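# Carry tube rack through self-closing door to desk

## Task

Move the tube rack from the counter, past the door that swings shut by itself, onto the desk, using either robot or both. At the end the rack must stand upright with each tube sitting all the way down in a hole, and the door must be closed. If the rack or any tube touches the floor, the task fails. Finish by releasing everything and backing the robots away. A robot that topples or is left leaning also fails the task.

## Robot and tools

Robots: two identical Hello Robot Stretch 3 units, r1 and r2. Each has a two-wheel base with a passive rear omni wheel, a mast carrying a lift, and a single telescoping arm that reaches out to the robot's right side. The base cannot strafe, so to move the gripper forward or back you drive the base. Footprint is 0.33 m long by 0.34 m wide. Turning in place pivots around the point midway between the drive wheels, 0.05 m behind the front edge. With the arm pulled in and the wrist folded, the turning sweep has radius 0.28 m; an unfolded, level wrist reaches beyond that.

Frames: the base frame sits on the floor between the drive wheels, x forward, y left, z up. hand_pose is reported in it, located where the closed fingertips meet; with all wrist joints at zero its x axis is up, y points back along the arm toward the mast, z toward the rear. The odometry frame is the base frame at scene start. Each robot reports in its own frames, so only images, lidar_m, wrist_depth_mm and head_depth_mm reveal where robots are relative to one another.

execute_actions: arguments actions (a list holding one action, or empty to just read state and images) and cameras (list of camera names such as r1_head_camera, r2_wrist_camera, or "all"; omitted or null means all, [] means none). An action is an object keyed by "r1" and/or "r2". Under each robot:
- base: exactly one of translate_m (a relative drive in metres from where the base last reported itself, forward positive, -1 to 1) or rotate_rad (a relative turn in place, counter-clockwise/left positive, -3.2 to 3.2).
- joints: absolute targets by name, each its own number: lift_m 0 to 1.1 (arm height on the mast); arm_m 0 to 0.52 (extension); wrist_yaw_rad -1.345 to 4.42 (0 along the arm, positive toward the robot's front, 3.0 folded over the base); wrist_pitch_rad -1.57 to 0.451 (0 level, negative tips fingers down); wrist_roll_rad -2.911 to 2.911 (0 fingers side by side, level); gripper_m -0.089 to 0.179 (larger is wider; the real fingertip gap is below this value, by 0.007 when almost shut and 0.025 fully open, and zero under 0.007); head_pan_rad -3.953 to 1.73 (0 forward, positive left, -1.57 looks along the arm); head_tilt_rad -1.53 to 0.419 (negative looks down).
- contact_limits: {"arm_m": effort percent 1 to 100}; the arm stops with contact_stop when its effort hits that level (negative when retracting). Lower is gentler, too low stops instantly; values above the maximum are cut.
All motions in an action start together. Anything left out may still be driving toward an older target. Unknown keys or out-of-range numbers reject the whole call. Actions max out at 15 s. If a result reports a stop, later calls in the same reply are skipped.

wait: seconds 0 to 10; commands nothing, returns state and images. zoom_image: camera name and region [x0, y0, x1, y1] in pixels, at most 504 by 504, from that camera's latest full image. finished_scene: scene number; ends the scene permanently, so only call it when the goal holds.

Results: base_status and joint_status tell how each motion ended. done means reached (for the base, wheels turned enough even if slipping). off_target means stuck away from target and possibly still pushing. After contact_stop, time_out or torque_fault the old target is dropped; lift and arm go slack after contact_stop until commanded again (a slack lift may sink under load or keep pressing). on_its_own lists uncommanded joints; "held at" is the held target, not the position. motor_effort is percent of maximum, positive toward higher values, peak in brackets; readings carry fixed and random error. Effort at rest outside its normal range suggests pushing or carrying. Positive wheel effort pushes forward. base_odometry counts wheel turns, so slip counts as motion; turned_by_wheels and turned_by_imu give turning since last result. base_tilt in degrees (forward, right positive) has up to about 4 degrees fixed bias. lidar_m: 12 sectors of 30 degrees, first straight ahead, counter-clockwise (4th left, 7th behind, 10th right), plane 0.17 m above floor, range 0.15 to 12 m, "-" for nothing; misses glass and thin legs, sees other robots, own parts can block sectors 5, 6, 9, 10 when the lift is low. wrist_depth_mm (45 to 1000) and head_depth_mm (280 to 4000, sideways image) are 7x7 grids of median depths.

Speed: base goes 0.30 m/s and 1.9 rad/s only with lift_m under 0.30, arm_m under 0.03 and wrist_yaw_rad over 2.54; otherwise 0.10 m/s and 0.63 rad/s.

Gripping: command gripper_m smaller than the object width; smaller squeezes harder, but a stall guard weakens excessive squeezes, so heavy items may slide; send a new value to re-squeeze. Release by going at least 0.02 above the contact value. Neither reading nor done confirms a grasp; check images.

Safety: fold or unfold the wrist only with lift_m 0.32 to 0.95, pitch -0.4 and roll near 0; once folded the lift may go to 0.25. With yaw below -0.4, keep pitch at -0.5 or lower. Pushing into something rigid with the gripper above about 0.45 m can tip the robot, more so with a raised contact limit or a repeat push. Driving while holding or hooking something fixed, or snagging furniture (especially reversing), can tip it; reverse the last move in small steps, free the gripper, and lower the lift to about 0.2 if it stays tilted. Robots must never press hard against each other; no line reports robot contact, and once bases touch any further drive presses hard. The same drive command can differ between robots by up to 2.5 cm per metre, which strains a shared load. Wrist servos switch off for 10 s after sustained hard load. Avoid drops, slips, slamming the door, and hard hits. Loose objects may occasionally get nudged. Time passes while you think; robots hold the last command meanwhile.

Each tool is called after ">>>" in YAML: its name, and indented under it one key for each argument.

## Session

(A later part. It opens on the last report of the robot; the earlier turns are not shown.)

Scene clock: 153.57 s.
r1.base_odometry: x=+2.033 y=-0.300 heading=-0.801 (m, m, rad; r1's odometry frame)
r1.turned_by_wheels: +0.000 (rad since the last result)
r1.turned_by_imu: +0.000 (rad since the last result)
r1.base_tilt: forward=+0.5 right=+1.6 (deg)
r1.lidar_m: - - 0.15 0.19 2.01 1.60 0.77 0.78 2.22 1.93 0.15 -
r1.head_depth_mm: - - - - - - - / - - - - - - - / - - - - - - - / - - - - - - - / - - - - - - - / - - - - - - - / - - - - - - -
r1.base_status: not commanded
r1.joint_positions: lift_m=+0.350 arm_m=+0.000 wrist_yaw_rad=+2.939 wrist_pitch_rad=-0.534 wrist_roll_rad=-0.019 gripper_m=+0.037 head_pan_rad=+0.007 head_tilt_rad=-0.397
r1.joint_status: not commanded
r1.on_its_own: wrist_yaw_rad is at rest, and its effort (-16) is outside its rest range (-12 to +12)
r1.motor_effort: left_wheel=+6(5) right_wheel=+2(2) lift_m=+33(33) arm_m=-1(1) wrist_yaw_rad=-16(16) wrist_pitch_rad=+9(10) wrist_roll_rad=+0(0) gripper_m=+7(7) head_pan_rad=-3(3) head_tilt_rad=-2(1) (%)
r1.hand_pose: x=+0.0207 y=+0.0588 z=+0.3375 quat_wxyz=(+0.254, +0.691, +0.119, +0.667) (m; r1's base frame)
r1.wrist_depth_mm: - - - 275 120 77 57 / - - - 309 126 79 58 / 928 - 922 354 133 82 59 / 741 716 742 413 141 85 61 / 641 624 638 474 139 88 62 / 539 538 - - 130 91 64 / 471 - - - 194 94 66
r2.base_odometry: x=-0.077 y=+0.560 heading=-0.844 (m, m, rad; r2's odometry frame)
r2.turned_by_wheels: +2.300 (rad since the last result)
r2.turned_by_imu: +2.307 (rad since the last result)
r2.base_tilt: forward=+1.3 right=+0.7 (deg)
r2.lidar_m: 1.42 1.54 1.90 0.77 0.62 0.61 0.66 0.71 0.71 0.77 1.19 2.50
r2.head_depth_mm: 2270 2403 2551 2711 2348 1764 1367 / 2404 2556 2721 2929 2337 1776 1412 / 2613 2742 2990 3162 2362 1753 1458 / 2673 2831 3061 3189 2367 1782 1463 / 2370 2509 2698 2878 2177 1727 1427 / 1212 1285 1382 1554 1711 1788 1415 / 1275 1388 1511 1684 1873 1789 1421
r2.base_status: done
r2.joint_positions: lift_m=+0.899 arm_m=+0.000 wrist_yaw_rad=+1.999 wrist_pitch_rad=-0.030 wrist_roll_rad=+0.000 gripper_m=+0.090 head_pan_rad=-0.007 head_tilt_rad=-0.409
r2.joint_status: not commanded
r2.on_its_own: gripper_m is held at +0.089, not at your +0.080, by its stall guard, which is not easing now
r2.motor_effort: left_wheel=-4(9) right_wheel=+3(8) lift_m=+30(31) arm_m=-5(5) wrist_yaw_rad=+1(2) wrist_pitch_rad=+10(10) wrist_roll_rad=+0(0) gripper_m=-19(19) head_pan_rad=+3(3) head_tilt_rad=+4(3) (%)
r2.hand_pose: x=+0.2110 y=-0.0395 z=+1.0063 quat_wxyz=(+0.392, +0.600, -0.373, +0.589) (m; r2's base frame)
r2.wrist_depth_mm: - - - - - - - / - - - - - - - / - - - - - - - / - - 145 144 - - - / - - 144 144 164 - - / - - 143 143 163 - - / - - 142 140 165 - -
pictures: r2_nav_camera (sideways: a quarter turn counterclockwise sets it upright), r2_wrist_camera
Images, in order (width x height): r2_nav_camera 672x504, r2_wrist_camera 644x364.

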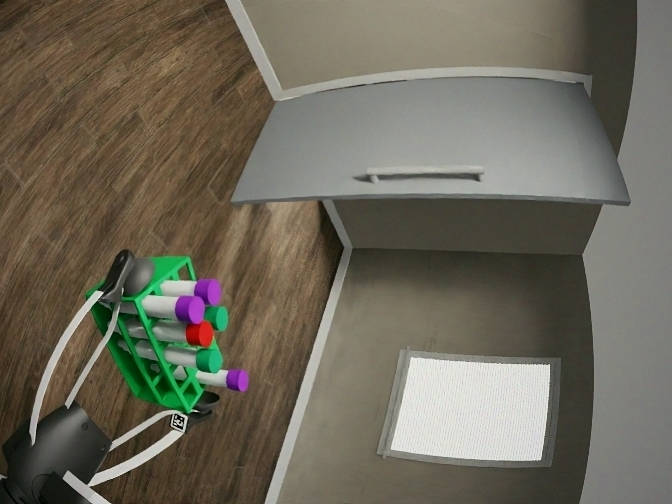

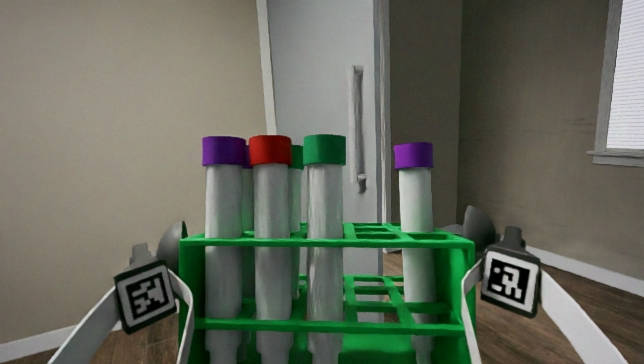

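>>> execute_actions:
  actions:
    - {"r2":{"base":{"rotate_rad":-0.18}}}
  cameras: []

>>> execute_actions:
  actions:
    - {"r2":{"base":{"translate_m":1.0}}}
  cameras: []

>>> execute_actions:
  actions:
    - {"r2":{"base":{"translate_m":0.6}}}
  cameras: []

>>> execute_actions:
  actions:
    - {"r2":{"base":{"rotate_rad":1.02},"joints":{"head_tilt_rad":-0.7}}}
  cameras: ["r2_wrist_camera","r2_nav_camera"]

Scene clock: 160.43 s.
r1.base_odometry: x=+2.033 y=-0.300 heading=-0.801 (m, m, rad; r1's odometry frame)
r1.turned_by_wheels: +0.000 (rad since the last result)
r1.turned_by_imu: +0.000 (rad since the last result)
r1.base_tilt: forward=+0.5 right=+1.6 (deg)
r1.lidar_m: - - 0.15 0.19 2.01 1.60 0.76 0.78 2.22 1.92 0.15 -
r1.head_depth_mm: - - - - - - - / - - - - - - - / - - - - - - - / - - - - - - - / - - - - - - - / - - - - - - - / - - - - - - -
r1.base_status: not commanded
r1.joint_positions: lift_m=+0.350 arm_m=+0.000 wrist_yaw_rad=+2.939 wrist_pitch_rad=-0.534 wrist_roll_rad=-0.019 gripper_m=+0.037 head_pan_rad=+0.007 head_tilt_rad=-0.397
r1.joint_status: not commanded
r1.on_its_own: wrist_yaw_rad is at rest, and its effort (-15) is outside its rest range (-12 to +12)
r1.motor_effort: left_wheel=+5(6) right_wheel=+2(2) lift_m=+33(33) arm_m=-2(2) wrist_yaw_rad=-15(16) wrist_pitch_rad=+10(10) wrist_roll_rad=+0(1) gripper_m=+7(6) head_pan_rad=-2(3) head_tilt_rad=-3(1) (%)
r1.hand_pose: x=+0.0207 y=+0.0588 z=+0.3375 quat_wxyz=(+0.254, +0.691, +0.119, +0.667) (m; r1's base frame)
r1.wrist_depth_mm: - - - 275 120 77 57 / - - - 311 126 79 58 / 953 - 916 354 133 82 59 / 743 742 741 410 141 85 61 / 628 613 645 471 139 88 62 / 538 533 - - 130 91 64 / 466 - - - 193 94 66
r2.base_odometry: x=-0.077 y=+0.560 heading=-1.024 (m, m, rad; r2's odometry frame)
r2.turned_by_wheels: -0.180 (rad since the last result)
r2.turned_by_imu: -0.181 (rad since the last result)
r2.base_tilt: forward=+1.2 right=+0.7 (deg)
r2.lidar_m: 2.57 1.42 1.90 0.92 0.64 0.61 0.62 0.74 0.71 0.72 0.97 2.43
r2.head_depth_mm: 2128 2274 2423 2575 2337 1755 1379 / 2232 2357 2501 2747 2344 1763 1414 / 2358 2528 2688 2917 2379 1777 1451 / 2488 2659 2845 3057 2399 1766 1455 / 2639 2852 3059 3233 2382 1777 1421 / 2630 2736 2869 2944 2382 1786 1420 / 2309 2381 2509 1469 1576 1685 1427
r2.base_status: done
r2.joint_positions: lift_m=+0.899 arm_m=+0.000 wrist_yaw_rad=+1.999 wrist_pitch_rad=-0.030 wrist_roll_rad=+0.000 gripper_m=+0.090 head_pan_rad=-0.007 head_tilt_rad=-0.409
r2.joint_status: not commanded
r2.on_its_own: gripper_m is held at +0.089, not at your +0.080, by its stall guard, which is not easing now
r2.motor_effort: left_wheel=+3(8) right_wheel=-4(7) lift_m=+30(30) arm_m=-5(5) wrist_yaw_rad=+2(2) wrist_pitch_rad=+10(10) wrist_roll_rad=+0(0) gripper_m=-18(18) head_pan_rad=+3(2) head_tilt_rad=+4(3) (%)
r2.hand_pose: x=+0.2110 y=-0.0395 z=+1.0063 quat_wxyz=(+0.392, +0.600, -0.373, +0.589) (m; r2's base frame)
r2.wrist_depth_mm: - - - - - - - / - - - - - - - / - - - - - - - / - - 145 145 - - - / - - 144 144 164 - - / - - 143 142 163 - - / - - 142 141 165 - -
pictures: none
No camera images: the call's "cameras" was empty. Leave "cameras" out to get every camera's image.

Scene clock: 171.60 s.
r1.base_odometry: x=+2.033 y=-0.300 heading=-0.801 (m, m, rad; r1's odometry frame)
r1.turned_by_wheels: +0.000 (rad since the last result)
r1.turned_by_imu: +0.001 (rad since the last result)
r1.base_tilt: forward=+0.7 right=+1.5 (deg)
r1.lidar_m: - - 0.15 0.19 2.01 1.60 0.77 0.77 2.22 1.92 0.15 -
r1.head_depth_mm: - - - - - - - / - - - - - - - / - - - - - - - / - - - - - - - / - - - - - - - / - - - - - - - / - - - - - - -
r1.base_status: not commanded
r1.joint_positions: lift_m=+0.350 arm_m=+0.000 wrist_yaw_rad=+2.939 wrist_pitch_rad=-0.534 wrist_roll_rad=-0.019 gripper_m=+0.037 head_pan_rad=+0.007 head_tilt_rad=-0.397
r1.joint_status: not commanded
r1.on_its_own: wrist_yaw_rad is at rest, and its effort (-16) is outside its rest range (-12 to +12)
r1.motor_effort: left_wheel=+5(6) right_wheel=+2(2) lift_m=+33(32) arm_m=-1(2) wrist_yaw_rad=-16(15) wrist_pitch_rad=+10(10) wrist_roll_rad=+0(0) gripper_m=+7(7) head_pan_rad=-2(3) head_tilt_rad=-1(1) (%)
r1.hand_pose: x=+0.0207 y=+0.0588 z=+0.3375 quat_wxyz=(+0.254, +0.691, +0.119, +0.667) (m; r1's base frame)
r1.wrist_depth_mm: - - - 275 120 77 57 / - - - 307 126 80 58 / 949 - 910 357 133 82 59 / 755 730 748 410 140 85 61 / 634 633 635 467 139 88 62 / 543 534 - - 130 91 64 / 476 - - - 193 94 66
r2.base_odometry: x=+0.443 y=-0.294 heading=-1.024 (m, m, rad; r2's odometry frame)
r2.turned_by_wheels: +0.000 (rad since the last result)
r2.turned_by_imu: -0.008 (rad since the last result)
r2.base_tilt: forward=+1.2 right=+0.7 (deg)
r2.lidar_m: 1.65 1.62 0.59 1.47 1.59 1.50 1.54 1.23 1.17 1.21 1.60 1.62
r2.head_depth_mm: 1356 1433 1514 1638 1765 1769 1369 / 1416 1506 1596 1739 1879 1770 1404 / 1488 1581 1712 1840 2009 1763 1456 / 1568 1686 1818 1942 2134 1768 1449 / 1655 1785 1930 2103 2257 1780 1421 / 1739 1888 2031 2186 2260 1774 1420 / 1728 1801 1860 1958 2049 1791 1429
r2.base_status: done
r2.joint_positions: lift_m=+0.899 arm_m=+0.000 wrist_yaw_rad=+1.999 wrist_pitch_rad=-0.030 wrist_roll_rad=+0.000 gripper_m=+0.090 head_pan_rad=-0.007 head_tilt_rad=-0.409
r2.joint_status: not commanded
r2.on_its_own: gripper_m is held at +0.089, not at your +0.080, by its stall guard, which is not easing now
r2.motor_effort: left_wheel=+2(9) right_wheel=-4(5) lift_m=+30(30) arm_m=-6(5) wrist_yaw_rad=+1(1) wrist_pitch_rad=+10(10) wrist_roll_rad=+0(0) gripper_m=-20(19) head_pan_rad=+3(3) head_tilt_rad=+3(2) (%)
r2.hand_pose: x=+0.2110 y=-0.0395 z=+1.0063 quat_wxyz=(+0.392, +0.600, -0.373, +0.589) (m; r2's base frame)
r2.wrist_depth_mm: 835 - - - - - - / 663 - - - - - - / 567 - - - - - - / 727 - 145 145 - - - / 694 - 144 144 163 - - / 541 931 144 143 163 - - / - - 142 140 165 - -
pictures: none
No camera images: the call's "cameras" was empty. Leave "cameras" out to get every camera's image.

Scene clock: 178.77 s.
r1.base_odometry: x=+2.033 y=-0.300 heading=-0.801 (m, m, rad; r1's odometry frame)
r1.turned_by_wheels: +0.000 (rad since the last result)
r1.turned_by_imu: +0.001 (rad since the last result)
r1.base_tilt: forward=+0.6 right=+1.6 (deg)
r1.lidar_m: - - 0.15 0.19 0.91 1.60 0.77 0.77 2.22 1.92 0.15 -
r1.head_depth_mm: - - - - - - - / - - - - - - - / - - - - - - - / - - - - - - - / - - - - - - - / - - - - - - - / - - - - - - -
r1.base_status: not commanded
r1.joint_positions: lift_m=+0.350 arm_m=+0.000 wrist_yaw_rad=+2.939 wrist_pitch_rad=-0.534 wrist_roll_rad=-0.019 gripper_m=+0.037 head_pan_rad=+0.007 head_tilt_rad=-0.397
r1.joint_status: not commanded
r1.on_its_own: wrist_yaw_rad is at rest, and its effort (-15) is outside its rest range (-12 to +12)
r1.motor_effort: left_wheel=+5(5) right_wheel=+2(2) lift_m=+33(33) arm_m=-2(2) wrist_yaw_rad=-15(14) wrist_pitch_rad=+10(10) wrist_roll_rad=+0(0) gripper_m=+6(6) head_pan_rad=-2(3) head_tilt_rad=-2(1) (%)
r1.hand_pose: x=+0.0207 y=+0.0588 z=+0.3375 quat_wxyz=(+0.254, +0.691, +0.119, +0.667) (m; r1's base frame)
r1.wrist_depth_mm: - - - 274 120 77 57 / - - - 308 126 79 58 / 942 - 935 351 134 82 59 / 755 753 726 412 140 85 61 / 632 620 622 464 139 88 62 / 529 534 - - 131 91 64 / 466 - - - 193 94 66
r2.base_odometry: x=+0.755 y=-0.806 heading=-1.024 (m, m, rad; r2's odometry frame)
r2.turned_by_wheels: +0.000 (rad since the last result)
r2.turned_by_imu: -0.005 (rad since the last result)
r2.base_tilt: forward=+1.3 right=+0.6 (deg)
r2.lidar_m: 1.11 1.22 1.18 0.70 0.64 2.04 2.08 1.52 1.45 1.49 1.14 1.08
r2.head_depth_mm: 891 943 1003 1066 1159 1255 1310 / 931 988 1061 1142 1233 1338 1391 / 981 1041 1119 1206 1312 1435 1453 / 1024 1100 1182 1288 1400 1543 1459 / 1084 1163 1258 1376 1516 1659 1423 / 1144 1242 1343 1490 1640 1729 1432 / 1217 1318 1429 1538 1650 1668 1430
r2.base_status: done
r2.joint_positions: lift_m=+0.899 arm_m=+0.000 wrist_yaw_rad=+1.999 wrist_pitch_rad=-0.030 wrist_roll_rad=+0.000 gripper_m=+0.090 head_pan_rad=-0.007 head_tilt_rad=-0.409
r2.joint_status: not commanded
r2.on_its_own: gripper_m is held at +0.089, not at your +0.080, by its stall guard, which is not easing now
r2.motor_effort: left_wheel=+3(9) right_wheel=-4(5) lift_m=+31(30) arm_m=-5(5) wrist_yaw_rad=+1(2) wrist_pitch_rad=+10(10) wrist_roll_rad=+0(0) gripper_m=-18(18) head_pan_rad=+3(3) head_tilt_rad=+3(3) (%)
r2.hand_pose: x=+0.2110 y=-0.0395 z=+1.0063 quat_wxyz=(+0.392, +0.600, -0.373, +0.589) (m; r2's base frame)
r2.wrist_depth_mm: - - - - - 839 685 / - - - - - 828 703 / - - - - - 821 689 / - - 145 144 - 895 721 / - - 144 144 163 875 729 / - - 143 143 163 - 772 / - - 142 140 166 921 782
pictures: none
No camera images: the call's "cameras" was empty. Leave "cameras" out to get every camera's image.

Scene clock: 181.37 s.
r1.base_odometry: x=+2.033 y=-0.300 heading=-0.801 (m, m, rad; r1's odometry frame)
r1.turned_by_wheels: +0.000 (rad since the last result)
r1.turned_by_imu: +0.000 (rad since the last result)
r1.base_tilt: forward=+0.6 right=+1.6 (deg)
r1.lidar_m: - - 0.15 0.19 2.01 1.60 0.77 0.78 2.23 1.93 0.15 -
r1.head_depth_mm: - - - - - - - / - - - - - - - / - - - - - - - / - - - - - - - / - - - - - - - / - - - - - - - / - - - - - - -
r1.base_status: not commanded
r1.joint_positions: lift_m=+0.350 arm_m=+0.000 wrist_yaw_rad=+2.939 wrist_pitch_rad=-0.534 wrist_roll_rad=-0.019 gripper_m=+0.037 head_pan_rad=+0.007 head_tilt_rad=-0.397
r1.joint_status: not commanded
r1.on_its_own: wrist_yaw_rad is at rest, and its effort (-16) is outside its rest range (-12 to +12)
r1.motor_effort: left_wheel=+5(5) right_wheel=+2(2) lift_m=+33(33) arm_m=-1(2) wrist_yaw_rad=-16(16) wrist_pitch_rad=+10(10) wrist_roll_rad=+0(0) gripper_m=+7(7) head_pan_rad=-2(2) head_tilt_rad=-2(2) (%)
r1.hand_pose: x=+0.0207 y=+0.0588 z=+0.3375 quat_wxyz=(+0.254, +0.691, +0.119, +0.667) (m; r1's base frame)
r1.wrist_depth_mm: - - - 273 120 77 57 / - - - 310 126 79 58 / 982 - 914 353 133 82 59 / 760 754 728 418 141 85 61 / 630 631 631 468 138 88 62 / 537 532 - - 130 91 64 / 469 - - - 193 94 66
r2.base_odometry: x=+0.755 y=-0.806 heading=-0.004 (m, m, rad; r2's odometry frame)
r2.turned_by_wheels: +1.020 (rad since the last result)
r2.turned_by_imu: +1.023 (rad since the last result)
r2.base_tilt: forward=+1.3 right=+0.6 (deg)
r2.lidar_m: 1.18 0.73 0.54 2.04 2.07 1.53 1.45 1.48 1.15 1.08 1.11 1.23
r2.head_depth_mm: 988 1122 1270 1475 1625 312 1122 / 973 1104 1260 1467 1625 324 313 / 2810 2481 2596 1542 1632 - 297 / 2836 3238 2889 2125 1719 - - / 2813 3239 2901 2144 1692 1388 1178 / 2818 3170 2884 2123 1495 1344 1204 / 2826 3154 2922 1229 1376 1311 1201
r2.base_status: done
r2.joint_positions: lift_m=+0.899 arm_m=+0.000 wrist_yaw_rad=+1.999 wrist_pitch_rad=-0.030 wrist_roll_rad=+0.000 gripper_m=+0.090 head_pan_rad=-0.007 head_tilt_rad=-0.691
r2.joint_status: all done
r2.on_its_own: gripper_m is held at +0.089, not at your +0.080, by its stall guard, which is not easing now
r2.motor_effort: left_wheel=-4(9) right_wheel=+2(8) lift_m=+31(31) arm_m=-5(5) wrist_yaw_rad=+2(2) wrist_pitch_rad=+10(10) wrist_roll_rad=+0(0) gripper_m=-18(18) head_pan_rad=+3(3) head_tilt_rad=-2(19) (%)
r2.hand_pose: x=+0.2110 y=-0.0395 z=+1.0063 quat_wxyz=(+0.392, +0.600, -0.373, +0.589) (m; r2's base frame)
r2.wrist_depth_mm: 474 635 818 - - 861 835 / 477 638 845 - - 907 827 / 476 636 836 - - 934 852 / 482 645 145 145 - 956 858 / 489 610 144 143 164 918 892 / 494 593 144 143 163 - 918 / - 654 142 141 166 - 922
pictures: r2_nav_camera (sideways: a quarter turn counterclockwise sets it upright), r2_wrist_camera
Images, in order (width x height): r2_nav_camera 672x504, r2_wrist_camera 644x364.

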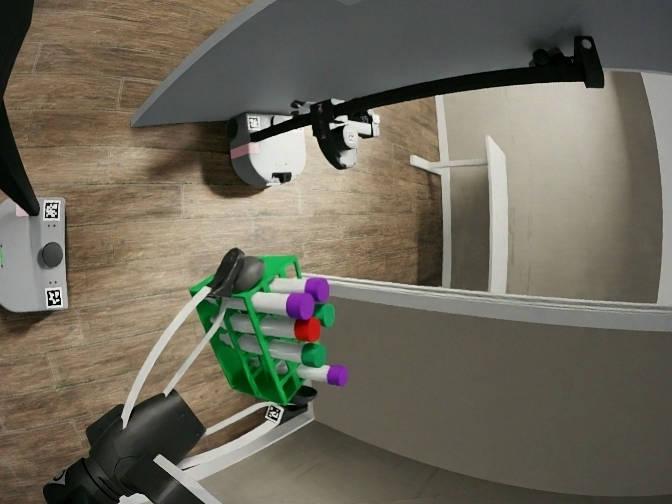

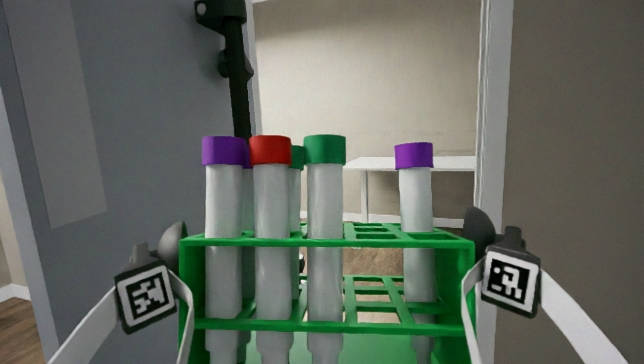

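>>> execute_actions:
  actions:
    - {"r1":{"base":{"rotate_rad":1.1}},"r2":{"base":{"translate_m":-0.35}}}
  cameras: []

>>> execute_actions:
  actions:
    - {"r1":{"base":{"translate_m":0.4}}}
  cameras: ["r2_nav_camera"]

Scene clock: 192.10 s.
r1.base_odometry: x=+2.033 y=-0.300 heading=+0.299 (m, m, rad; r1's odometry frame)
r1.turned_by_wheels: +1.099 (rad since the last result)
r1.turned_by_imu: +0.531 (rad since the last result)
r1.base_tilt: forward=+0.6 right=+1.6 (deg)
r1.lidar_m: - 0.15 0.18 1.90 1.52 0.68 0.70 2.15 1.89 0.18 0.15 -
r1.head_depth_mm: - - - - - - - / - - - - - - - / - - - - - - - / - - - - - - - / - - - - - - - / - - - - - - - / - - - - - - -
r1.base_status: rotate_rad off_target (by the wheels' count: +1.0991 of +1.1000)
r1.joint_positions: lift_m=+0.350 arm_m=+0.000 wrist_yaw_rad=+2.874 wrist_pitch_rad=-0.529 wrist_roll_rad=-0.019 gripper_m=+0.037 head_pan_rad=+0.007 head_tilt_rad=-0.399
r1.joint_status: not commanded
r1.on_its_own: wrist_yaw_rad is held at +2.876, not at its first target +2.918, by its stall guard, which is not easing now; right_wheel is at rest, and its effort (+28) is outside its rest range (-18 to +18)
r1.motor_effort: left_wheel=+1(11) right_wheel=+28(38) lift_m=+33(33) arm_m=-1(1) wrist_yaw_rad=+1(22) wrist_pitch_rad=+8(10) wrist_roll_rad=+0(0) gripper_m=+1(7) head_pan_rad=-2(2) head_tilt_rad=+0(0) (%)
r1.hand_pose: x=+0.0340 y=+0.0565 z=+0.3385 quat_wxyz=(+0.274, +0.694, +0.095, +0.659) (m; r1's base frame)
r1.wrist_depth_mm: - - - - 294 136 89 / - - - - 294 136 89 / 943 - 912 899 290 136 89 / 752 - 743 728 289 136 89 / 647 616 638 616 250 136 89 / 533 535 - 532 - 136 89 / 485 - - 471 341 126 89
r2.base_odometry: x=+0.405 y=-0.805 heading=-0.004 (m, m, rad; r2's odometry frame)
r2.turned_by_wheels: +0.000 (rad since the last result)
r2.turned_by_imu: +0.001 (rad since the last result)
r2.base_tilt: forward=+1.2 right=+0.8 (deg)
r2.lidar_m: 1.26 0.76 2.02 2.01 1.68 1.16 1.10 1.13 1.17 1.10 1.13 1.48
r2.head_depth_mm: 1305 1468 1682 1918 1671 312 1118 / 1302 1454 1666 1927 1675 326 313 / 1363 1507 1729 1918 1679 - 296 / 3110 3637 2855 2115 1723 - - / 3118 3615 2884 2124 1695 1379 1175 / 3122 3450 1411 1734 1643 1371 1207 / 3060 3482 2869 1591 1607 1413 1201
r2.base_status: done
r2.joint_positions: lift_m=+0.899 arm_m=+0.000 wrist_yaw_rad=+1.999 wrist_pitch_rad=-0.030 wrist_roll_rad=+0.000 gripper_m=+0.090 head_pan_rad=-0.007 head_tilt_rad=-0.692
r2.joint_status: not commanded
r2.on_its_own: gripper_m is held at +0.089, not at your +0.080, by its stall guard, which is not easing now
r2.motor_effort: left_wheel=-3(10) right_wheel=+2(4) lift_m=+30(30) arm_m=-5(5) wrist_yaw_rad=+2(2) wrist_pitch_rad=+10(10) wrist_roll_rad=+0(0) gripper_m=-19(19) head_pan_rad=+3(3) head_tilt_rad=-3(3) (%)
r2.hand_pose: x=+0.2110 y=-0.0395 z=+1.0063 quat_wxyz=(+0.392, +0.600, -0.373, +0.589) (m; r2's base frame)
r2.wrist_depth_mm: - - - - - - - / - - - - - - - / - - 800 - - - - / - - 145 145 - - - / - - 144 144 164 - - / - - 144 143 164 - - / - - 142 140 166 - -
pictures: none
No camera images: the call's "cameras" was empty. Leave "cameras" out to get every camera's image.

Scene clock: 197.03 s.
r1.base_odometry: x=+2.415 y=-0.182 heading=+0.299 (m, m, rad; r1's odometry frame)
r1.turned_by_wheels: +0.001 (rad since the last result)
r1.turned_by_imu: -1.011 (rad since the last result)
r1.base_tilt: forward=+0.5 right=+1.6 (deg)
r1.lidar_m: - - 0.15 0.19 1.39 1.40 1.70 0.87 1.86 2.27 0.15 -
r1.head_depth_mm: - - - - - - - / - - - - - - - / - - - - - - - / - - - - - - - / - - - - - - - / - - - - - - - / - - - - - - -
r1.base_status: translate_m off_target (by the wheels' count: +0.3998 of +0.4000)
r1.joint_positions: lift_m=+0.350 arm_m=+0.000 wrist_yaw_rad=+2.953 wrist_pitch_rad=-0.532 wrist_roll_rad=-0.019 gripper_m=+0.037 head_pan_rad=+0.013 head_tilt_rad=-0.381
r1.joint_status: not commanded
r1.on_its_own: left_wheel is at rest, and its effort (+34) is outside its rest range (-18 to +18); wrist_yaw_rad is at rest, and its effort (-16) is outside its rest range (-12 to +12)
r1.motor_effort: left_wheel=+34(54) right_wheel=+7(47) lift_m=+32(33) arm_m=-1(1) wrist_yaw_rad=-16(29) wrist_pitch_rad=+9(10) wrist_roll_rad=+0(0) gripper_m=+6(11) head_pan_rad=-5(8) head_tilt_rad=-7(9) (%)
r1.hand_pose: x=+0.0179 y=+0.0598 z=+0.3380 quat_wxyz=(+0.248, +0.690, +0.123, +0.669) (m; r1's base frame)
r1.wrist_depth_mm: - - - 314 123 77 56 / - - - 356 129 79 57 / 974 899 945 414 136 81 58 / 764 718 726 484 142 84 59 / 622 622 654 543 138 86 61 / 538 540 - 449 129 89 62 / 469 - - - 193 91 63
r2.base_odometry: x=+0.405 y=-0.805 heading=-0.004 (m, m, rad; r2's odometry frame)
r2.turned_by_wheels: +0.000 (rad since the last result)
r2.turned_by_imu: -0.001 (rad since the last result)
r2.base_tilt: forward=+1.2 right=+0.6 (deg)
r2.lidar_m: 1.52 1.17 1.08 2.01 1.67 1.16 1.10 1.13 1.17 1.11 1.13 1.48
r2.head_depth_mm: 1304 1475 1681 1915 1680 312 1121 / 1297 1461 1658 1914 1685 326 313 / 1366 1516 1727 1917 1680 - 296 / 3110 3615 2859 2120 1709 - - / 3147 3634 2900 2150 1689 1394 1170 / 3084 3486 2903 2152 1648 1409 1197 / 3171 3470 2915 1746 1580 1405 1199
r2.base_status: not commanded
r2.joint_positions: lift_m=+0.899 arm_m=+0.000 wrist_yaw_rad=+1.999 wrist_pitch_rad=-0.030 wrist_roll_rad=+0.000 gripper_m=+0.090 head_pan_rad=-0.007 head_tilt_rad=-0.692
r2.joint_status: not commanded
r2.on_its_own: gripper_m is held at +0.089, not at your +0.080, by its stall guard, which is not easing now
r2.motor_effort: left_wheel=-3(4) right_wheel=+2(2) lift_m=+30(29) arm_m=-5(5) wrist_yaw_rad=+1(2) wrist_pitch_rad=+10(10) wrist_roll_rad=+0(0) gripper_m=-19(19) head_pan_rad=+3(3) head_tilt_rad=-5(3) (%)
r2.hand_pose: x=+0.2110 y=-0.0395 z=+1.0063 quat_wxyz=(+0.392, +0.600, -0.373, +0.589) (m; r2's base frame)
r2.wrist_depth_mm: - 961 - - - - - / - 974 - - - - - / - - - - - - - / - - 145 145 - - - / - - 144 143 164 - - / - - 144 143 164 - - / - - 142 141 166 - -
pictures: r2_nav_camera (sideways: a quarter turn counterclockwise sets it upright)
Images, in order (width x height): r2_nav_camera 672x504.

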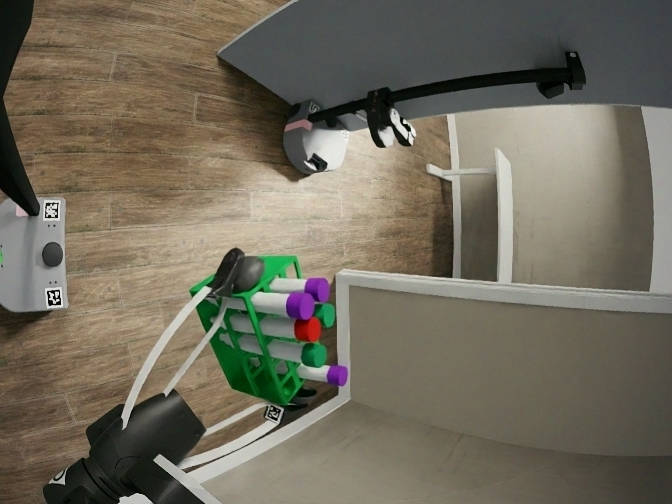

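>>> execute_actions:
  actions:
    - {"r1":{"base":{"translate_m":-0.01}},"r2":{"base":{"rotate_rad":0.22}}}
  cameras: []

>>> execute_actions:
  actions:
    - {"r2":{"base":{"translate_m":0.8}}}
  cameras: []

>>> execute_actions:
  actions:
    - {"r2":{"base":{"rotate_rad":-0.2},"joints":{"head_tilt_rad":-0.9}}}
  cameras: ["r2_nav_camera"]

Scene clock: 203.80 s.
r1.base_odometry: x=+2.405 y=-0.185 heading=+0.300 (m, m, rad; r1's odometry frame)
r1.turned_by_wheels: +0.000 (rad since the last result)
r1.turned_by_imu: +0.000 (rad since the last result)
r1.base_tilt: forward=+0.5 right=+1.6 (deg)
r1.lidar_m: - - 0.15 0.19 1.39 1.39 1.69 0.86 1.85 2.27 0.15 -
r1.head_depth_mm: - - - - - - - / - - - - - - - / - - - - - - - / - - - - - - - / - - - - - - - / - - - - - - - / - - - - - - -
r1.base_status: done
r1.joint_positions: lift_m=+0.350 arm_m=+0.000 wrist_yaw_rad=+2.947 wrist_pitch_rad=-0.532 wrist_roll_rad=-0.019 gripper_m=+0.037 head_pan_rad=+0.007 head_tilt_rad=-0.396
r1.joint_status: not commanded
r1.motor_effort: left_wheel=+5(32) right_wheel=+2(7) lift_m=+32(32) arm_m=-1(0) wrist_yaw_rad=-12(15) wrist_pitch_rad=+9(9) wrist_roll_rad=+0(1) gripper_m=+5(6) head_pan_rad=-3(5) head_tilt_rad=-2(7) (%)
r1.hand_pose: x=+0.0190 y=+0.0595 z=+0.3379 quat_wxyz=(+0.250, +0.690, +0.122, +0.668) (m; r1's base frame)
r1.wrist_depth_mm: - - - 289 124 79 59 / - - - 318 132 82 60 / 958 874 936 367 138 84 61 / 764 730 715 434 145 88 63 / 627 613 628 495 144 91 64 / 543 533 - 424 134 94 66 / 465 - - - 198 97 68
r2.base_odometry: x=+0.405 y=-0.805 heading=+0.216 (m, m, rad; r2's odometry frame)
r2.turned_by_wheels: +0.220 (rad since the last result)
r2.turned_by_imu: +0.220 (rad since the last result)
r2.base_tilt: forward=+1.1 right=+0.7 (deg)
r2.lidar_m: 1.38 1.06 2.03 2.01 1.37 1.11 1.10 1.21 1.11 1.10 1.22 1.52
r2.head_depth_mm: 2961 3331 1614 1789 1680 312 1121 / 3043 3537 2842 2118 1667 327 312 / 3111 3615 2827 2113 1678 - 296 / 3160 3554 2875 2126 1703 - - / 3319 3640 2885 1802 1637 1389 1176 / 3266 1500 1525 1605 1658 1412 1200 / 1160 1203 1346 1479 1564 1410 1204
r2.base_status: done
r2.joint_positions: lift_m=+0.899 arm_m=+0.000 wrist_yaw_rad=+1.999 wrist_pitch_rad=-0.030 wrist_roll_rad=+0.000 gripper_m=+0.090 head_pan_rad=-0.007 head_tilt_rad=-0.692
r2.joint_status: not commanded
r2.on_its_own: gripper_m is held at +0.089, not at your +0.080, by its stall guard, which is not easing now
r2.motor_effort: left_wheel=-4(10) right_wheel=+2(8) lift_m=+30(31) arm_m=-5(5) wrist_yaw_rad=+2(2) wrist_pitch_rad=+10(10) wrist_roll_rad=+0(0) gripper_m=-18(19) head_pan_rad=+3(3) head_tilt_rad=-3(4) (%)
r2.hand_pose: x=+0.2110 y=-0.0395 z=+1.0063 quat_wxyz=(+0.392, +0.600, -0.373, +0.589) (m; r2's base frame)
r2.wrist_depth_mm: - - - - - - - / - - - - - - - / - - - - - - - / - - 146 145 - - - / - - 145 143 163 - - / - - 143 143 162 - - / - - 143 141 165 - -
pictures: none
No camera images: the call's "cameras" was empty. Leave "cameras" out to get every camera's image.

Scene clock: 212.97 s.
r1.base_odometry: x=+2.405 y=-0.185 heading=+0.300 (m, m, rad; r1's odometry frame)
r1.turned_by_wheels: +0.000 (rad since the last result)
r1.turned_by_imu: +0.001 (rad since the last result)
r1.base_tilt: forward=+0.6 right=+1.6 (deg)
r1.lidar_m: - - 0.15 0.19 2.41 0.63 1.69 0.86 1.85 2.27 0.15 -
r1.head_depth_mm: - - - - - - - / - - - - - - - / - - - - - - - / - - - - - - - / - - - - - - - / - - - - - - - / - - - - - - -
r1.base_status: not commanded
r1.joint_positions: lift_m=+0.350 arm_m=+0.000 wrist_yaw_rad=+2.947 wrist_pitch_rad=-0.532 wrist_roll_rad=-0.019 gripper_m=+0.037 head_pan_rad=+0.007 head_tilt_rad=-0.396
r1.joint_status: not commanded
r1.motor_effort: left_wheel=+5(5) right_wheel=+2(2) lift_m=+32(32) arm_m=-1(1) wrist_yaw_rad=-12(12) wrist_pitch_rad=+9(9) wrist_roll_rad=+0(0) gripper_m=+5(5) head_pan_rad=-3(2) head_tilt_rad=-1(1) (%)
r1.hand_pose: x=+0.0190 y=+0.0595 z=+0.3379 quat_wxyz=(+0.250, +0.690, +0.122, +0.668) (m; r1's base frame)
r1.wrist_depth_mm: - - - 288 125 80 58 / - - - 321 130 82 60 / 956 901 908 370 138 85 61 / 774 746 719 431 145 88 63 / 607 619 636 483 143 91 64 / 538 541 - 415 134 94 66 / 480 - - - 199 97 68
r2.base_odometry: x=+1.186 y=-0.634 heading=+0.216 (m, m, rad; r2's odometry frame)
r2.turned_by_wheels: +0.000 (rad since the last result)
r2.turned_by_imu: -0.006 (rad since the last result)
r2.base_tilt: forward=+1.1 right=+0.8 (deg)
r2.lidar_m: 2.44 0.53 0.63 0.64 2.07 1.90 1.89 1.53 1.24 1.23 0.89 0.81
r2.head_depth_mm: 2386 2418 2840 2098 1677 312 1117 / 2455 2438 2832 2115 1669 327 312 / 2462 2475 2855 2107 1683 - 296 / 2521 2484 2742 2109 1702 - - / 2541 2879 2867 2139 1681 1377 1071 / 2585 2890 2911 2144 979 891 1009 / 2610 2956 2782 1006 1001 779 710
r2.base_status: done
r2.joint_positions: lift_m=+0.899 arm_m=+0.000 wrist_yaw_rad=+1.999 wrist_pitch_rad=-0.030 wrist_roll_rad=+0.000 gripper_m=+0.090 head_pan_rad=-0.007 head_tilt_rad=-0.692
r2.joint_status: not commanded
r2.on_its_own: gripper_m is held at +0.089, not at your +0.080, by its stall guard, which is not easing now
r2.motor_effort: left_wheel=-3(5) right_wheel=+1(8) lift_m=+30(30) arm_m=-5(5) wrist_yaw_rad=+2(2) wrist_pitch_rad=+10(10) wrist_roll_rad=+0(0) gripper_m=-18(19) head_pan_rad=+3(3) head_tilt_rad=-3(3) (%)
r2.hand_pose: x=+0.2110 y=-0.0395 z=+1.0063 quat_wxyz=(+0.392, +0.600, -0.373, +0.589) (m; r2's base frame)
r2.wrist_depth_mm: 503 537 680 - - - - / 511 560 684 - - - - / 514 569 672 - - - - / 525 571 145 144 - - - / 532 575 145 143 164 - - / 530 569 144 143 164 - - / 540 608 142 140 165 - -
pictures: none
No camera images: the call's "cameras" was empty. Leave "cameras" out to get every camera's image.

Scene clock: 214.17 s.
r1.base_odometry: x=+2.405 y=-0.185 heading=+0.300 (m, m, rad; r1's odometry frame)
r1.turned_by_wheels: +0.000 (rad since the last result)
r1.turned_by_imu: +0.000 (rad since the last result)
r1.base_tilt: forward=+0.5 right=+1.6 (deg)
r1.lidar_m: - - 0.15 0.19 2.41 0.62 1.69 0.86 1.85 2.26 0.15 -
r1.head_depth_mm: - - - - - - - / - - - - - - - / - - - - - - - / - - - - - - - / - - - - - - - / - - - - - - - / - - - - - - -
r1.base_status: not commanded
r1.joint_positions: lift_m=+0.350 arm_m=+0.000 wrist_yaw_rad=+2.947 wrist_pitch_rad=-0.532 wrist_roll_rad=-0.019 gripper_m=+0.037 head_pan_rad=+0.007 head_tilt_rad=-0.396
r1.joint_status: not commanded
r1.motor_effort: left_wheel=+6(7) right_wheel=+2(2) lift_m=+32(32) arm_m=-1(2) wrist_yaw_rad=-12(12) wrist_pitch_rad=+9(9) wrist_roll_rad=+0(0) gripper_m=+5(5) head_pan_rad=-3(3) head_tilt_rad=-2(0) (%)
r1.hand_pose: x=+0.0190 y=+0.0595 z=+0.3379 quat_wxyz=(+0.250, +0.690, +0.122, +0.668) (m; r1's base frame)
r1.wrist_depth_mm: - - - 287 124 80 59 / - - - 324 131 82 60 / 961 912 916 371 137 85 61 / 707 739 746 434 146 88 63 / 584 622 620 486 144 91 64 / 527 525 - 422 134 94 66 / 483 - - - 198 97 68
r2.base_odometry: x=+1.186 y=-0.634 heading=+0.016 (m, m, rad; r2's odometry frame)
r2.turned_by_wheels: -0.200 (rad since the last result)
r2.turned_by_imu: -0.201 (rad since the last result)
r2.base_tilt: forward=+1.1 right=+0.7 (deg)
r2.lidar_m: 2.44 0.64 0.53 0.63 1.95 1.99 1.89 1.83 1.29 1.23 1.07 0.81
r2.head_depth_mm: 2583 2483 1945 1058 321 1238 1157 / 2636 2635 2062 1703 311 1219 1123 / 2610 2609 2068 1754 302 338 1128 / 2562 2624 2078 1754 - 1204 1119 / 2615 2623 2077 1720 1466 1230 1127 / 2524 2539 2083 1733 1465 1132 1113 / 2550 2647 2104 1735 1226 1058 1075
r2.base_status: done
r2.joint_positions: lift_m=+0.899 arm_m=+0.000 wrist_yaw_rad=+1.999 wrist_pitch_rad=-0.030 wrist_roll_rad=+0.000 gripper_m=+0.090 head_pan_rad=-0.007 head_tilt_rad=-0.889
r2.joint_status: all done
r2.on_its_own: gripper_m is held at +0.089, not at your +0.080, by its stall guard, which is not easing now
r2.motor_effort: left_wheel=+3(10) right_wheel=-4(8) lift_m=+30(30) arm_m=-5(5) wrist_yaw_rad=+2(2) wrist_pitch_rad=+10(10) wrist_roll_rad=+0(0) gripper_m=-18(20) head_pan_rad=+3(3) head_tilt_rad=-5(21) (%)
r2.hand_pose: x=+0.2110 y=-0.0395 z=+1.0063 quat_wxyz=(+0.392, +0.600, -0.373, +0.589) (m; r2's base frame)
r2.wrist_depth_mm: 473 544 - - - - - / 476 634 - - - - - / 502 646 731 - - - 580 / 510 638 146 145 - - 549 / 517 643 144 143 163 - 571 / 533 622 144 143 164 - 578 / 545 704 142 141 166 - 553
pictures: r2_nav_camera (sideways: a quarter turn counterclockwise sets it upright)
Images, in order (width x height): r2_nav_camera 672x504.

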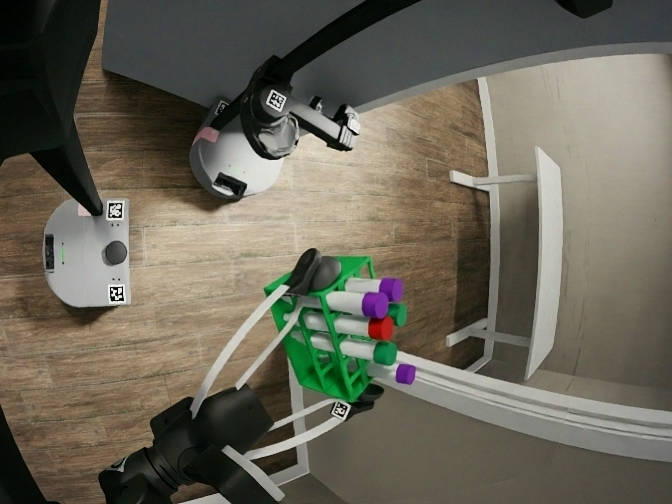

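>>> execute_actions:
  actions:
    - {"r2":{"base":{"rotate_rad":-0.15}}}
  cameras: ["r2_nav_camera"]

>>> execute_actions:
  actions:
    - {"r2":{"base":{"translate_m":0.4}}}
  cameras: ["r2_nav_camera"]

Scene clock: 226.97 s.
r1.base_odometry: x=+2.405 y=-0.185 heading=+0.300 (m, m, rad; r1's odometry frame)
r1.turned_by_wheels: +0.000 (rad since the last result)
r1.turned_by_imu: +0.000 (rad since the last result)
r1.base_tilt: forward=+0.6 right=+1.5 (deg)
r1.lidar_m: - - 0.15 0.19 2.41 0.60 1.69 0.86 1.85 2.27 0.15 -
r1.head_depth_mm: - - - - - - - / - - - - - - - / - - - - - - - / - - - - - - - / - - - - - - - / - - - - - - - / - - - - - - -
r1.base_status: not commanded
r1.joint_positions: lift_m=+0.350 arm_m=+0.000 wrist_yaw_rad=+2.947 wrist_pitch_rad=-0.532 wrist_roll_rad=-0.019 gripper_m=+0.037 head_pan_rad=+0.007 head_tilt_rad=-0.396
r1.joint_status: not commanded
r1.motor_effort: left_wheel=+5(6) right_wheel=+2(2) lift_m=+32(32) arm_m=-1(1) wrist_yaw_rad=-12(10) wrist_pitch_rad=+9(9) wrist_roll_rad=+0(0) gripper_m=+5(5) head_pan_rad=-3(3) head_tilt_rad=-1(0) (%)
r1.hand_pose: x=+0.0190 y=+0.0595 z=+0.3379 quat_wxyz=(+0.250, +0.690, +0.122, +0.668) (m; r1's base frame)
r1.wrist_depth_mm: - - - 287 125 79 59 / - - - 325 131 82 60 / 943 887 948 369 138 85 61 / 658 733 723 432 146 88 63 / 578 631 628 494 144 91 64 / 521 540 - 424 133 94 66 / 472 - - - 199 97 68
r2.base_odometry: x=+1.186 y=-0.634 heading=-0.134 (m, m, rad; r2's odometry frame)
r2.turned_by_wheels: -0.150 (rad since the last result)
r2.turned_by_imu: -0.151 (rad since the last result)
r2.base_tilt: forward=+1.2 right=+0.8 (deg)
r2.lidar_m: 0.84 0.81 0.53 0.63 0.67 2.11 1.89 1.90 1.38 1.23 1.23 0.81
r2.head_depth_mm: 689 778 943 1114 321 1237 1154 / 2732 2429 1000 1067 310 1216 1119 / 2632 2546 2069 1750 303 339 1118 / 2637 2629 2068 1760 - 1211 1122 / 2605 2601 2075 1711 1464 1252 1127 / 2551 2646 2087 1726 1461 1180 1105 / 2494 2532 2079 1724 1478 1100 1041
r2.base_status: done
r2.joint_positions: lift_m=+0.899 arm_m=+0.000 wrist_yaw_rad=+1.999 wrist_pitch_rad=-0.030 wrist_roll_rad=+0.000 gripper_m=+0.090 head_pan_rad=-0.007 head_tilt_rad=-0.889
r2.joint_status: not commanded
r2.on_its_own: gripper_m is held at +0.089, not at your +0.080, by its stall guard, which is not easing now
r2.motor_effort: left_wheel=+2(10) right_wheel=-3(9) lift_m=+30(30) arm_m=-5(5) wrist_yaw_rad=+1(2) wrist_pitch_rad=+10(10) wrist_roll_rad=+0(0) gripper_m=-18(18) head_pan_rad=+3(3) head_tilt_rad=-5(3) (%)
r2.hand_pose: x=+0.2110 y=-0.0395 z=+1.0063 quat_wxyz=(+0.392, +0.600, -0.373, +0.589) (m; r2's base frame)
r2.wrist_depth_mm: 509 698 - - - - 528 / 566 700 - - - - 555 / 574 701 - - - - 549 / 577 707 146 145 - - 571 / 568 695 144 143 165 609 579 / 598 666 144 143 163 - 598 / 471 757 142 141 165 675 617
pictures: r2_nav_camera (sideways: a quarter turn counterclockwise sets it upright)
Images, in order (width x height): r2_nav_camera 672x504.

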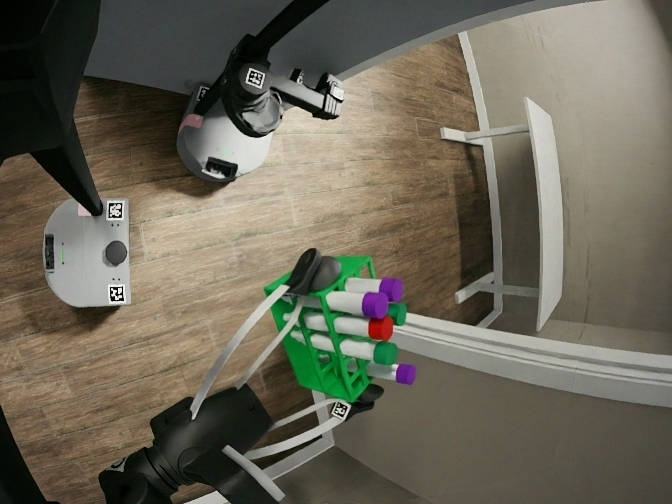

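Scene clock: 232.13 s.
r1.base_odometry: x=+2.405 y=-0.185 heading=+0.300 (m, m, rad; r1's odometry frame)
r1.turned_by_wheels: +0.000 (rad since the last result)
r1.turned_by_imu: +0.000 (rad since the last result)
r1.base_tilt: forward=+0.5 right=+1.5 (deg)
r1.lidar_m: - - 0.15 0.19 2.41 2.07 0.38 0.86 1.85 2.27 0.15 -
r1.head_depth_mm: - - - - - - - / - - - - - - - / - - - - - - - / - - - - - - - / - - - - - - - / - - - - - - - / - - - - - - -
r1.base_status: not commanded
r1.joint_positions: lift_m=+0.350 arm_m=+0.000 wrist_yaw_rad=+2.947 wrist_pitch_rad=-0.532 wrist_roll_rad=-0.019 gripper_m=+0.037 head_pan_rad=+0.007 head_tilt_rad=-0.396
r1.joint_status: not commanded
r1.on_its_own: wrist_yaw_rad is at rest, and its effort (-13) is outside its rest range (-12 to +12)
r1.motor_effort: left_wheel=+5(5) right_wheel=+2(2) lift_m=+32(32) arm_m=-1(1) wrist_yaw_rad=-13(11) wrist_pitch_rad=+9(9) wrist_roll_rad=+0(0) gripper_m=+5(5) head_pan_rad=-2(3) head_tilt_rad=-2(2) (%)
r1.hand_pose: x=+0.0190 y=+0.0595 z=+0.3379 quat_wxyz=(+0.250, +0.690, +0.122, +0.668) (m; r1's base frame)
r1.wrist_depth_mm: - - - 287 125 80 59 / - - - 324 131 82 60 / 940 909 909 371 138 85 61 / 735 776 745 429 145 88 63 / 615 640 625 489 144 91 64 / 537 532 - 425 133 94 66 / 470 - - - 198 97 68
r2.base_odometry: x=+1.583 y=-0.687 heading=-0.134 (m, m, rad; r2's odometry frame)
r2.turned_by_wheels: +0.000 (rad since the last result)
r2.turned_by_imu: -0.003 (rad since the last result)
r2.base_tilt: forward=+1.2 right=+0.8 (deg)
r2.lidar_m: 2.11 2.06 0.60 0.48 0.48 2.37 2.29 2.10 1.29 1.15 0.60 0.44
r2.head_depth_mm: 2082 2237 2064 609 322 1049 1147 / 1786 2519 2052 1712 311 1025 1123 / 1804 2493 2059 1746 303 338 1124 / 1810 2510 2074 1746 - 1199 1129 / 1729 2505 2110 1715 1466 1257 1124 / 1722 2461 2090 1711 1471 1273 1130 / 1654 2427 2092 1729 1463 1280 1128
r2.base_status: done
r2.joint_positions: lift_m=+0.899 arm_m=+0.000 wrist_yaw_rad=+1.999 wrist_pitch_rad=-0.030 wrist_roll_rad=+0.000 gripper_m=+0.090 head_pan_rad=-0.007 head_tilt_rad=-0.889
r2.joint_status: not commanded
r2.on_its_own: gripper_m is held at +0.089, not at your +0.080, by its stall guard, which is not easing now
r2.motor_effort: left_wheel=+2(10) right_wheel=-3(5) lift_m=+30(30) arm_m=-5(5) wrist_yaw_rad=+2(1) wrist_pitch_rad=+10(10) wrist_roll_rad=+0(0) gripper_m=-19(19) head_pan_rad=+2(3) head_tilt_rad=-5(5) (%)
r2.hand_pose: x=+0.2110 y=-0.0395 z=+1.0063 quat_wxyz=(+0.392, +0.600, -0.373, +0.589) (m; r2's base frame)
r2.wrist_depth_mm: - - - - - - 267 / - - - - - - 267 / - - - - - - 269 / - - 146 145 - - 274 / - - 144 143 164 - 281 / - - 143 144 164 - 284 / 617 - 142 141 165 - 272
pictures: r2_nav_camera (sideways: a quarter turn counterclockwise sets it upright)
Images, in order (width x height): r2_nav_camera 672x504.

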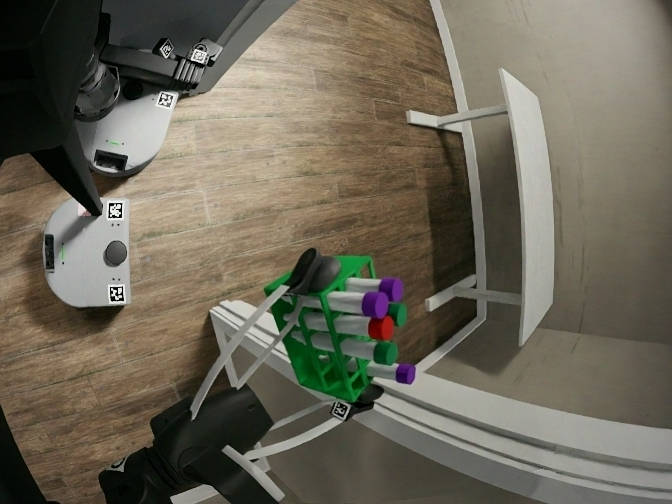

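>>> execute_actions:
  actions:
    - {"r2":{"base":{"rotate_rad":0.25}}}
  cameras: []

>>> execute_actions:
  actions:
    - {"r2":{"base":{"translate_m":0.3}}}
  cameras: ["r2_nav_camera"]

Scene clock: 237.07 s.
r1.base_odometry: x=+2.405 y=-0.185 heading=+0.300 (m, m, rad; r1's odometry frame)
r1.turned_by_wheels: +0.000 (rad since the last result)
r1.turned_by_imu: +0.000 (rad since the last result)
r1.base_tilt: forward=+0.5 right=+1.5 (deg)
r1.lidar_m: - - 0.15 0.19 2.41 2.07 0.41 0.86 1.85 2.26 0.15 -
r1.head_depth_mm: - - - - - - - / - - - - - - - / - - - - - - - / - - - - - - - / - - - - - - - / - - - - - - - / - - - - - - -
r1.base_status: not commanded
r1.joint_positions: lift_m=+0.350 arm_m=+0.000 wrist_yaw_rad=+2.947 wrist_pitch_rad=-0.532 wrist_roll_rad=-0.019 gripper_m=+0.037 head_pan_rad=+0.007 head_tilt_rad=-0.396
r1.joint_status: not commanded
r1.motor_effort: left_wheel=+7(4) right_wheel=+2(2) lift_m=+32(32) arm_m=-1(1) wrist_yaw_rad=-12(12) wrist_pitch_rad=+9(9) wrist_roll_rad=+0(0) gripper_m=+5(5) head_pan_rad=-3(3) head_tilt_rad=-2(1) (%)
r1.hand_pose: x=+0.0190 y=+0.0595 z=+0.3379 quat_wxyz=(+0.250, +0.690, +0.122, +0.668) (m; r1's base frame)
r1.wrist_depth_mm: - - - 287 124 80 59 / - - - 321 131 82 60 / 928 908 915 368 137 85 61 / 756 728 749 433 146 88 63 / 620 623 646 483 143 91 64 / 549 535 - 429 134 94 66 / 474 - - - 199 97 68
r2.base_odometry: x=+1.583 y=-0.687 heading=+0.116 (m, m, rad; r2's odometry frame)
r2.turned_by_wheels: +0.250 (rad since the last result)
r2.turned_by_imu: +0.250 (rad since the last result)
r2.base_tilt: forward=+1.2 right=+0.6 (deg)
r2.lidar_m: 2.06 2.59 0.50 0.48 0.72 2.34 2.28 1.55 1.18 1.07 0.44 0.46
r2.head_depth_mm: 1680 2425 2055 1694 321 974 1088 / 1688 2430 2043 1703 310 1215 1122 / 1700 2471 2073 1751 302 338 1124 / 1710 2473 2072 1745 - 760 1125 / 1705 2488 2090 1732 1451 1252 1121 / 1752 2452 2085 1720 1463 1276 1124 / 2186 2524 2121 1716 1463 1274 989
r2.base_status: done
r2.joint_positions: lift_m=+0.899 arm_m=+0.000 wrist_yaw_rad=+1.999 wrist_pitch_rad=-0.030 wrist_roll_rad=+0.000 gripper_m=+0.090 head_pan_rad=-0.007 head_tilt_rad=-0.889
r2.joint_status: not commanded
r2.on_its_own: gripper_m is held at +0.089, not at your +0.080, by its stall guard, which is not easing now
r2.motor_effort: left_wheel=-4(9) right_wheel=+3(7) lift_m=+29(30) arm_m=-5(5) wrist_yaw_rad=+2(2) wrist_pitch_rad=+10(10) wrist_roll_rad=+0(0) gripper_m=-19(19) head_pan_rad=+2(3) head_tilt_rad=-4(4) (%)
r2.hand_pose: x=+0.2110 y=-0.0395 z=+1.0063 quat_wxyz=(+0.392, +0.600, -0.373, +0.589) (m; r2's base frame)
r2.wrist_depth_mm: 518 - - - - - - / 521 - - - - - - / 540 - - - - - - / 537 - 145 145 - - - / 516 640 143 143 164 - - / 513 606 144 143 163 - - / 509 706 141 140 165 - -
pictures: none
No camera images: the call's "cameras" was empty. Leave "cameras" out to get every camera's image.

Scene clock: 241.23 s.
r1.base_odometry: x=+2.405 y=-0.185 heading=+0.300 (m, m, rad; r1's odometry frame)
r1.turned_by_wheels: +0.000 (rad since the last result)
r1.turned_by_imu: +0.000 (rad since the last result)
r1.base_tilt: forward=+0.5 right=+1.6 (deg)
r1.lidar_m: - - 0.15 0.19 2.41 2.07 1.69 0.37 0.53 2.26 0.15 -
r1.head_depth_mm: - - - - - - - / - - - - - - - / - - - - - - - / - - - - - - - / - - - - - - - / - - - - - - - / - - - - - - -
r1.base_status: not commanded
r1.joint_positions: lift_m=+0.350 arm_m=+0.000 wrist_yaw_rad=+2.947 wrist_pitch_rad=-0.532 wrist_roll_rad=-0.019 gripper_m=+0.037 head_pan_rad=+0.007 head_tilt_rad=-0.396
r1.joint_status: not commanded
r1.motor_effort: left_wheel=+6(5) right_wheel=+1(2) lift_m=+32(32) arm_m=-1(1) wrist_yaw_rad=-11(11) wrist_pitch_rad=+9(9) wrist_roll_rad=+0(0) gripper_m=+5(5) head_pan_rad=-2(3) head_tilt_rad=-1(1) (%)
r1.hand_pose: x=+0.0190 y=+0.0595 z=+0.3379 quat_wxyz=(+0.250, +0.690, +0.122, +0.668) (m; r1's base frame)
r1.wrist_depth_mm: - - - 288 124 80 59 / - - - 324 131 82 60 / 953 891 910 375 138 85 61 / 744 744 756 432 145 88 63 / 637 613 651 481 143 91 64 / 543 542 - 431 133 94 66 / 466 - - - 199 97 68
r2.base_odometry: x=+1.881 y=-0.652 heading=+0.116 (m, m, rad; r2's odometry frame)
r2.turned_by_wheels: +0.000 (rad since the last result)
r2.turned_by_imu: -0.003 (rad since the last result)
r2.base_tilt: forward=+1.1 right=+0.6 (deg)
r2.lidar_m: 1.77 2.27 0.56 0.50 0.51 2.66 2.58 1.57 1.19 0.31 0.34 1.74
r2.head_depth_mm: 1514 2227 2042 1683 321 1237 1162 / 1527 2227 2062 1709 310 1222 1119 / 1535 2230 2057 1755 302 338 1121 / 1538 2246 2071 1757 - 1199 1128 / 1539 2284 2065 1718 1457 1245 1130 / 1561 2180 2049 1725 1473 1267 1128 / 1651 2302 2085 1725 1468 1276 1126
r2.base_status: done
r2.joint_positions: lift_m=+0.899 arm_m=+0.000 wrist_yaw_rad=+1.999 wrist_pitch_rad=-0.030 wrist_roll_rad=+0.000 gripper_m=+0.090 head_pan_rad=-0.007 head_tilt_rad=-0.889
r2.joint_status: not commanded
r2.on_its_own: gripper_m is held at +0.089, not at your +0.080, by its stall guard, which is not easing now
r2.motor_effort: left_wheel=-3(6) right_wheel=+2(7) lift_m=+31(30) arm_m=-5(5) wrist_yaw_rad=+1(2) wrist_pitch_rad=+10(10) wrist_roll_rad=+0(0) gripper_m=-19(19) head_pan_rad=+3(3) head_tilt_rad=-4(5) (%)
r2.hand_pose: x=+0.2110 y=-0.0395 z=+1.0063 quat_wxyz=(+0.392, +0.600, -0.373, +0.589) (m; r2's base frame)
r2.wrist_depth_mm: - - - - - - - / - - - - - - - / - - - - - - - / - - 146 146 - - - / - - 145 144 164 - - / - - 143 143 163 - - / - - 142 140 166 - -
pictures: r2_nav_camera (sideways: a quarter turn counterclockwise sets it upright)
Images, in order (width x height): r2_nav_camera 672x504.

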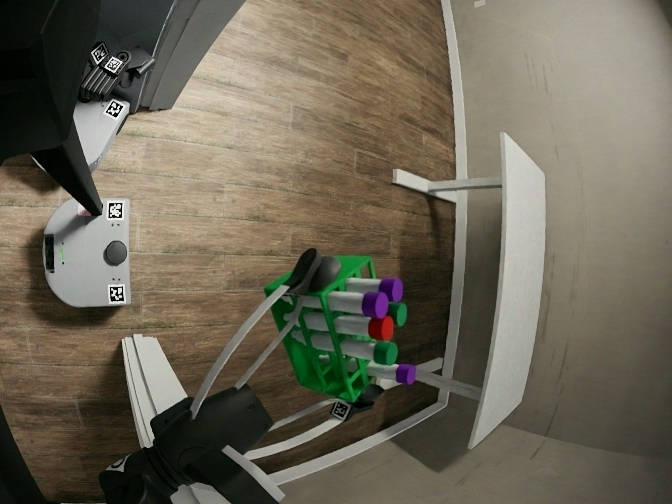

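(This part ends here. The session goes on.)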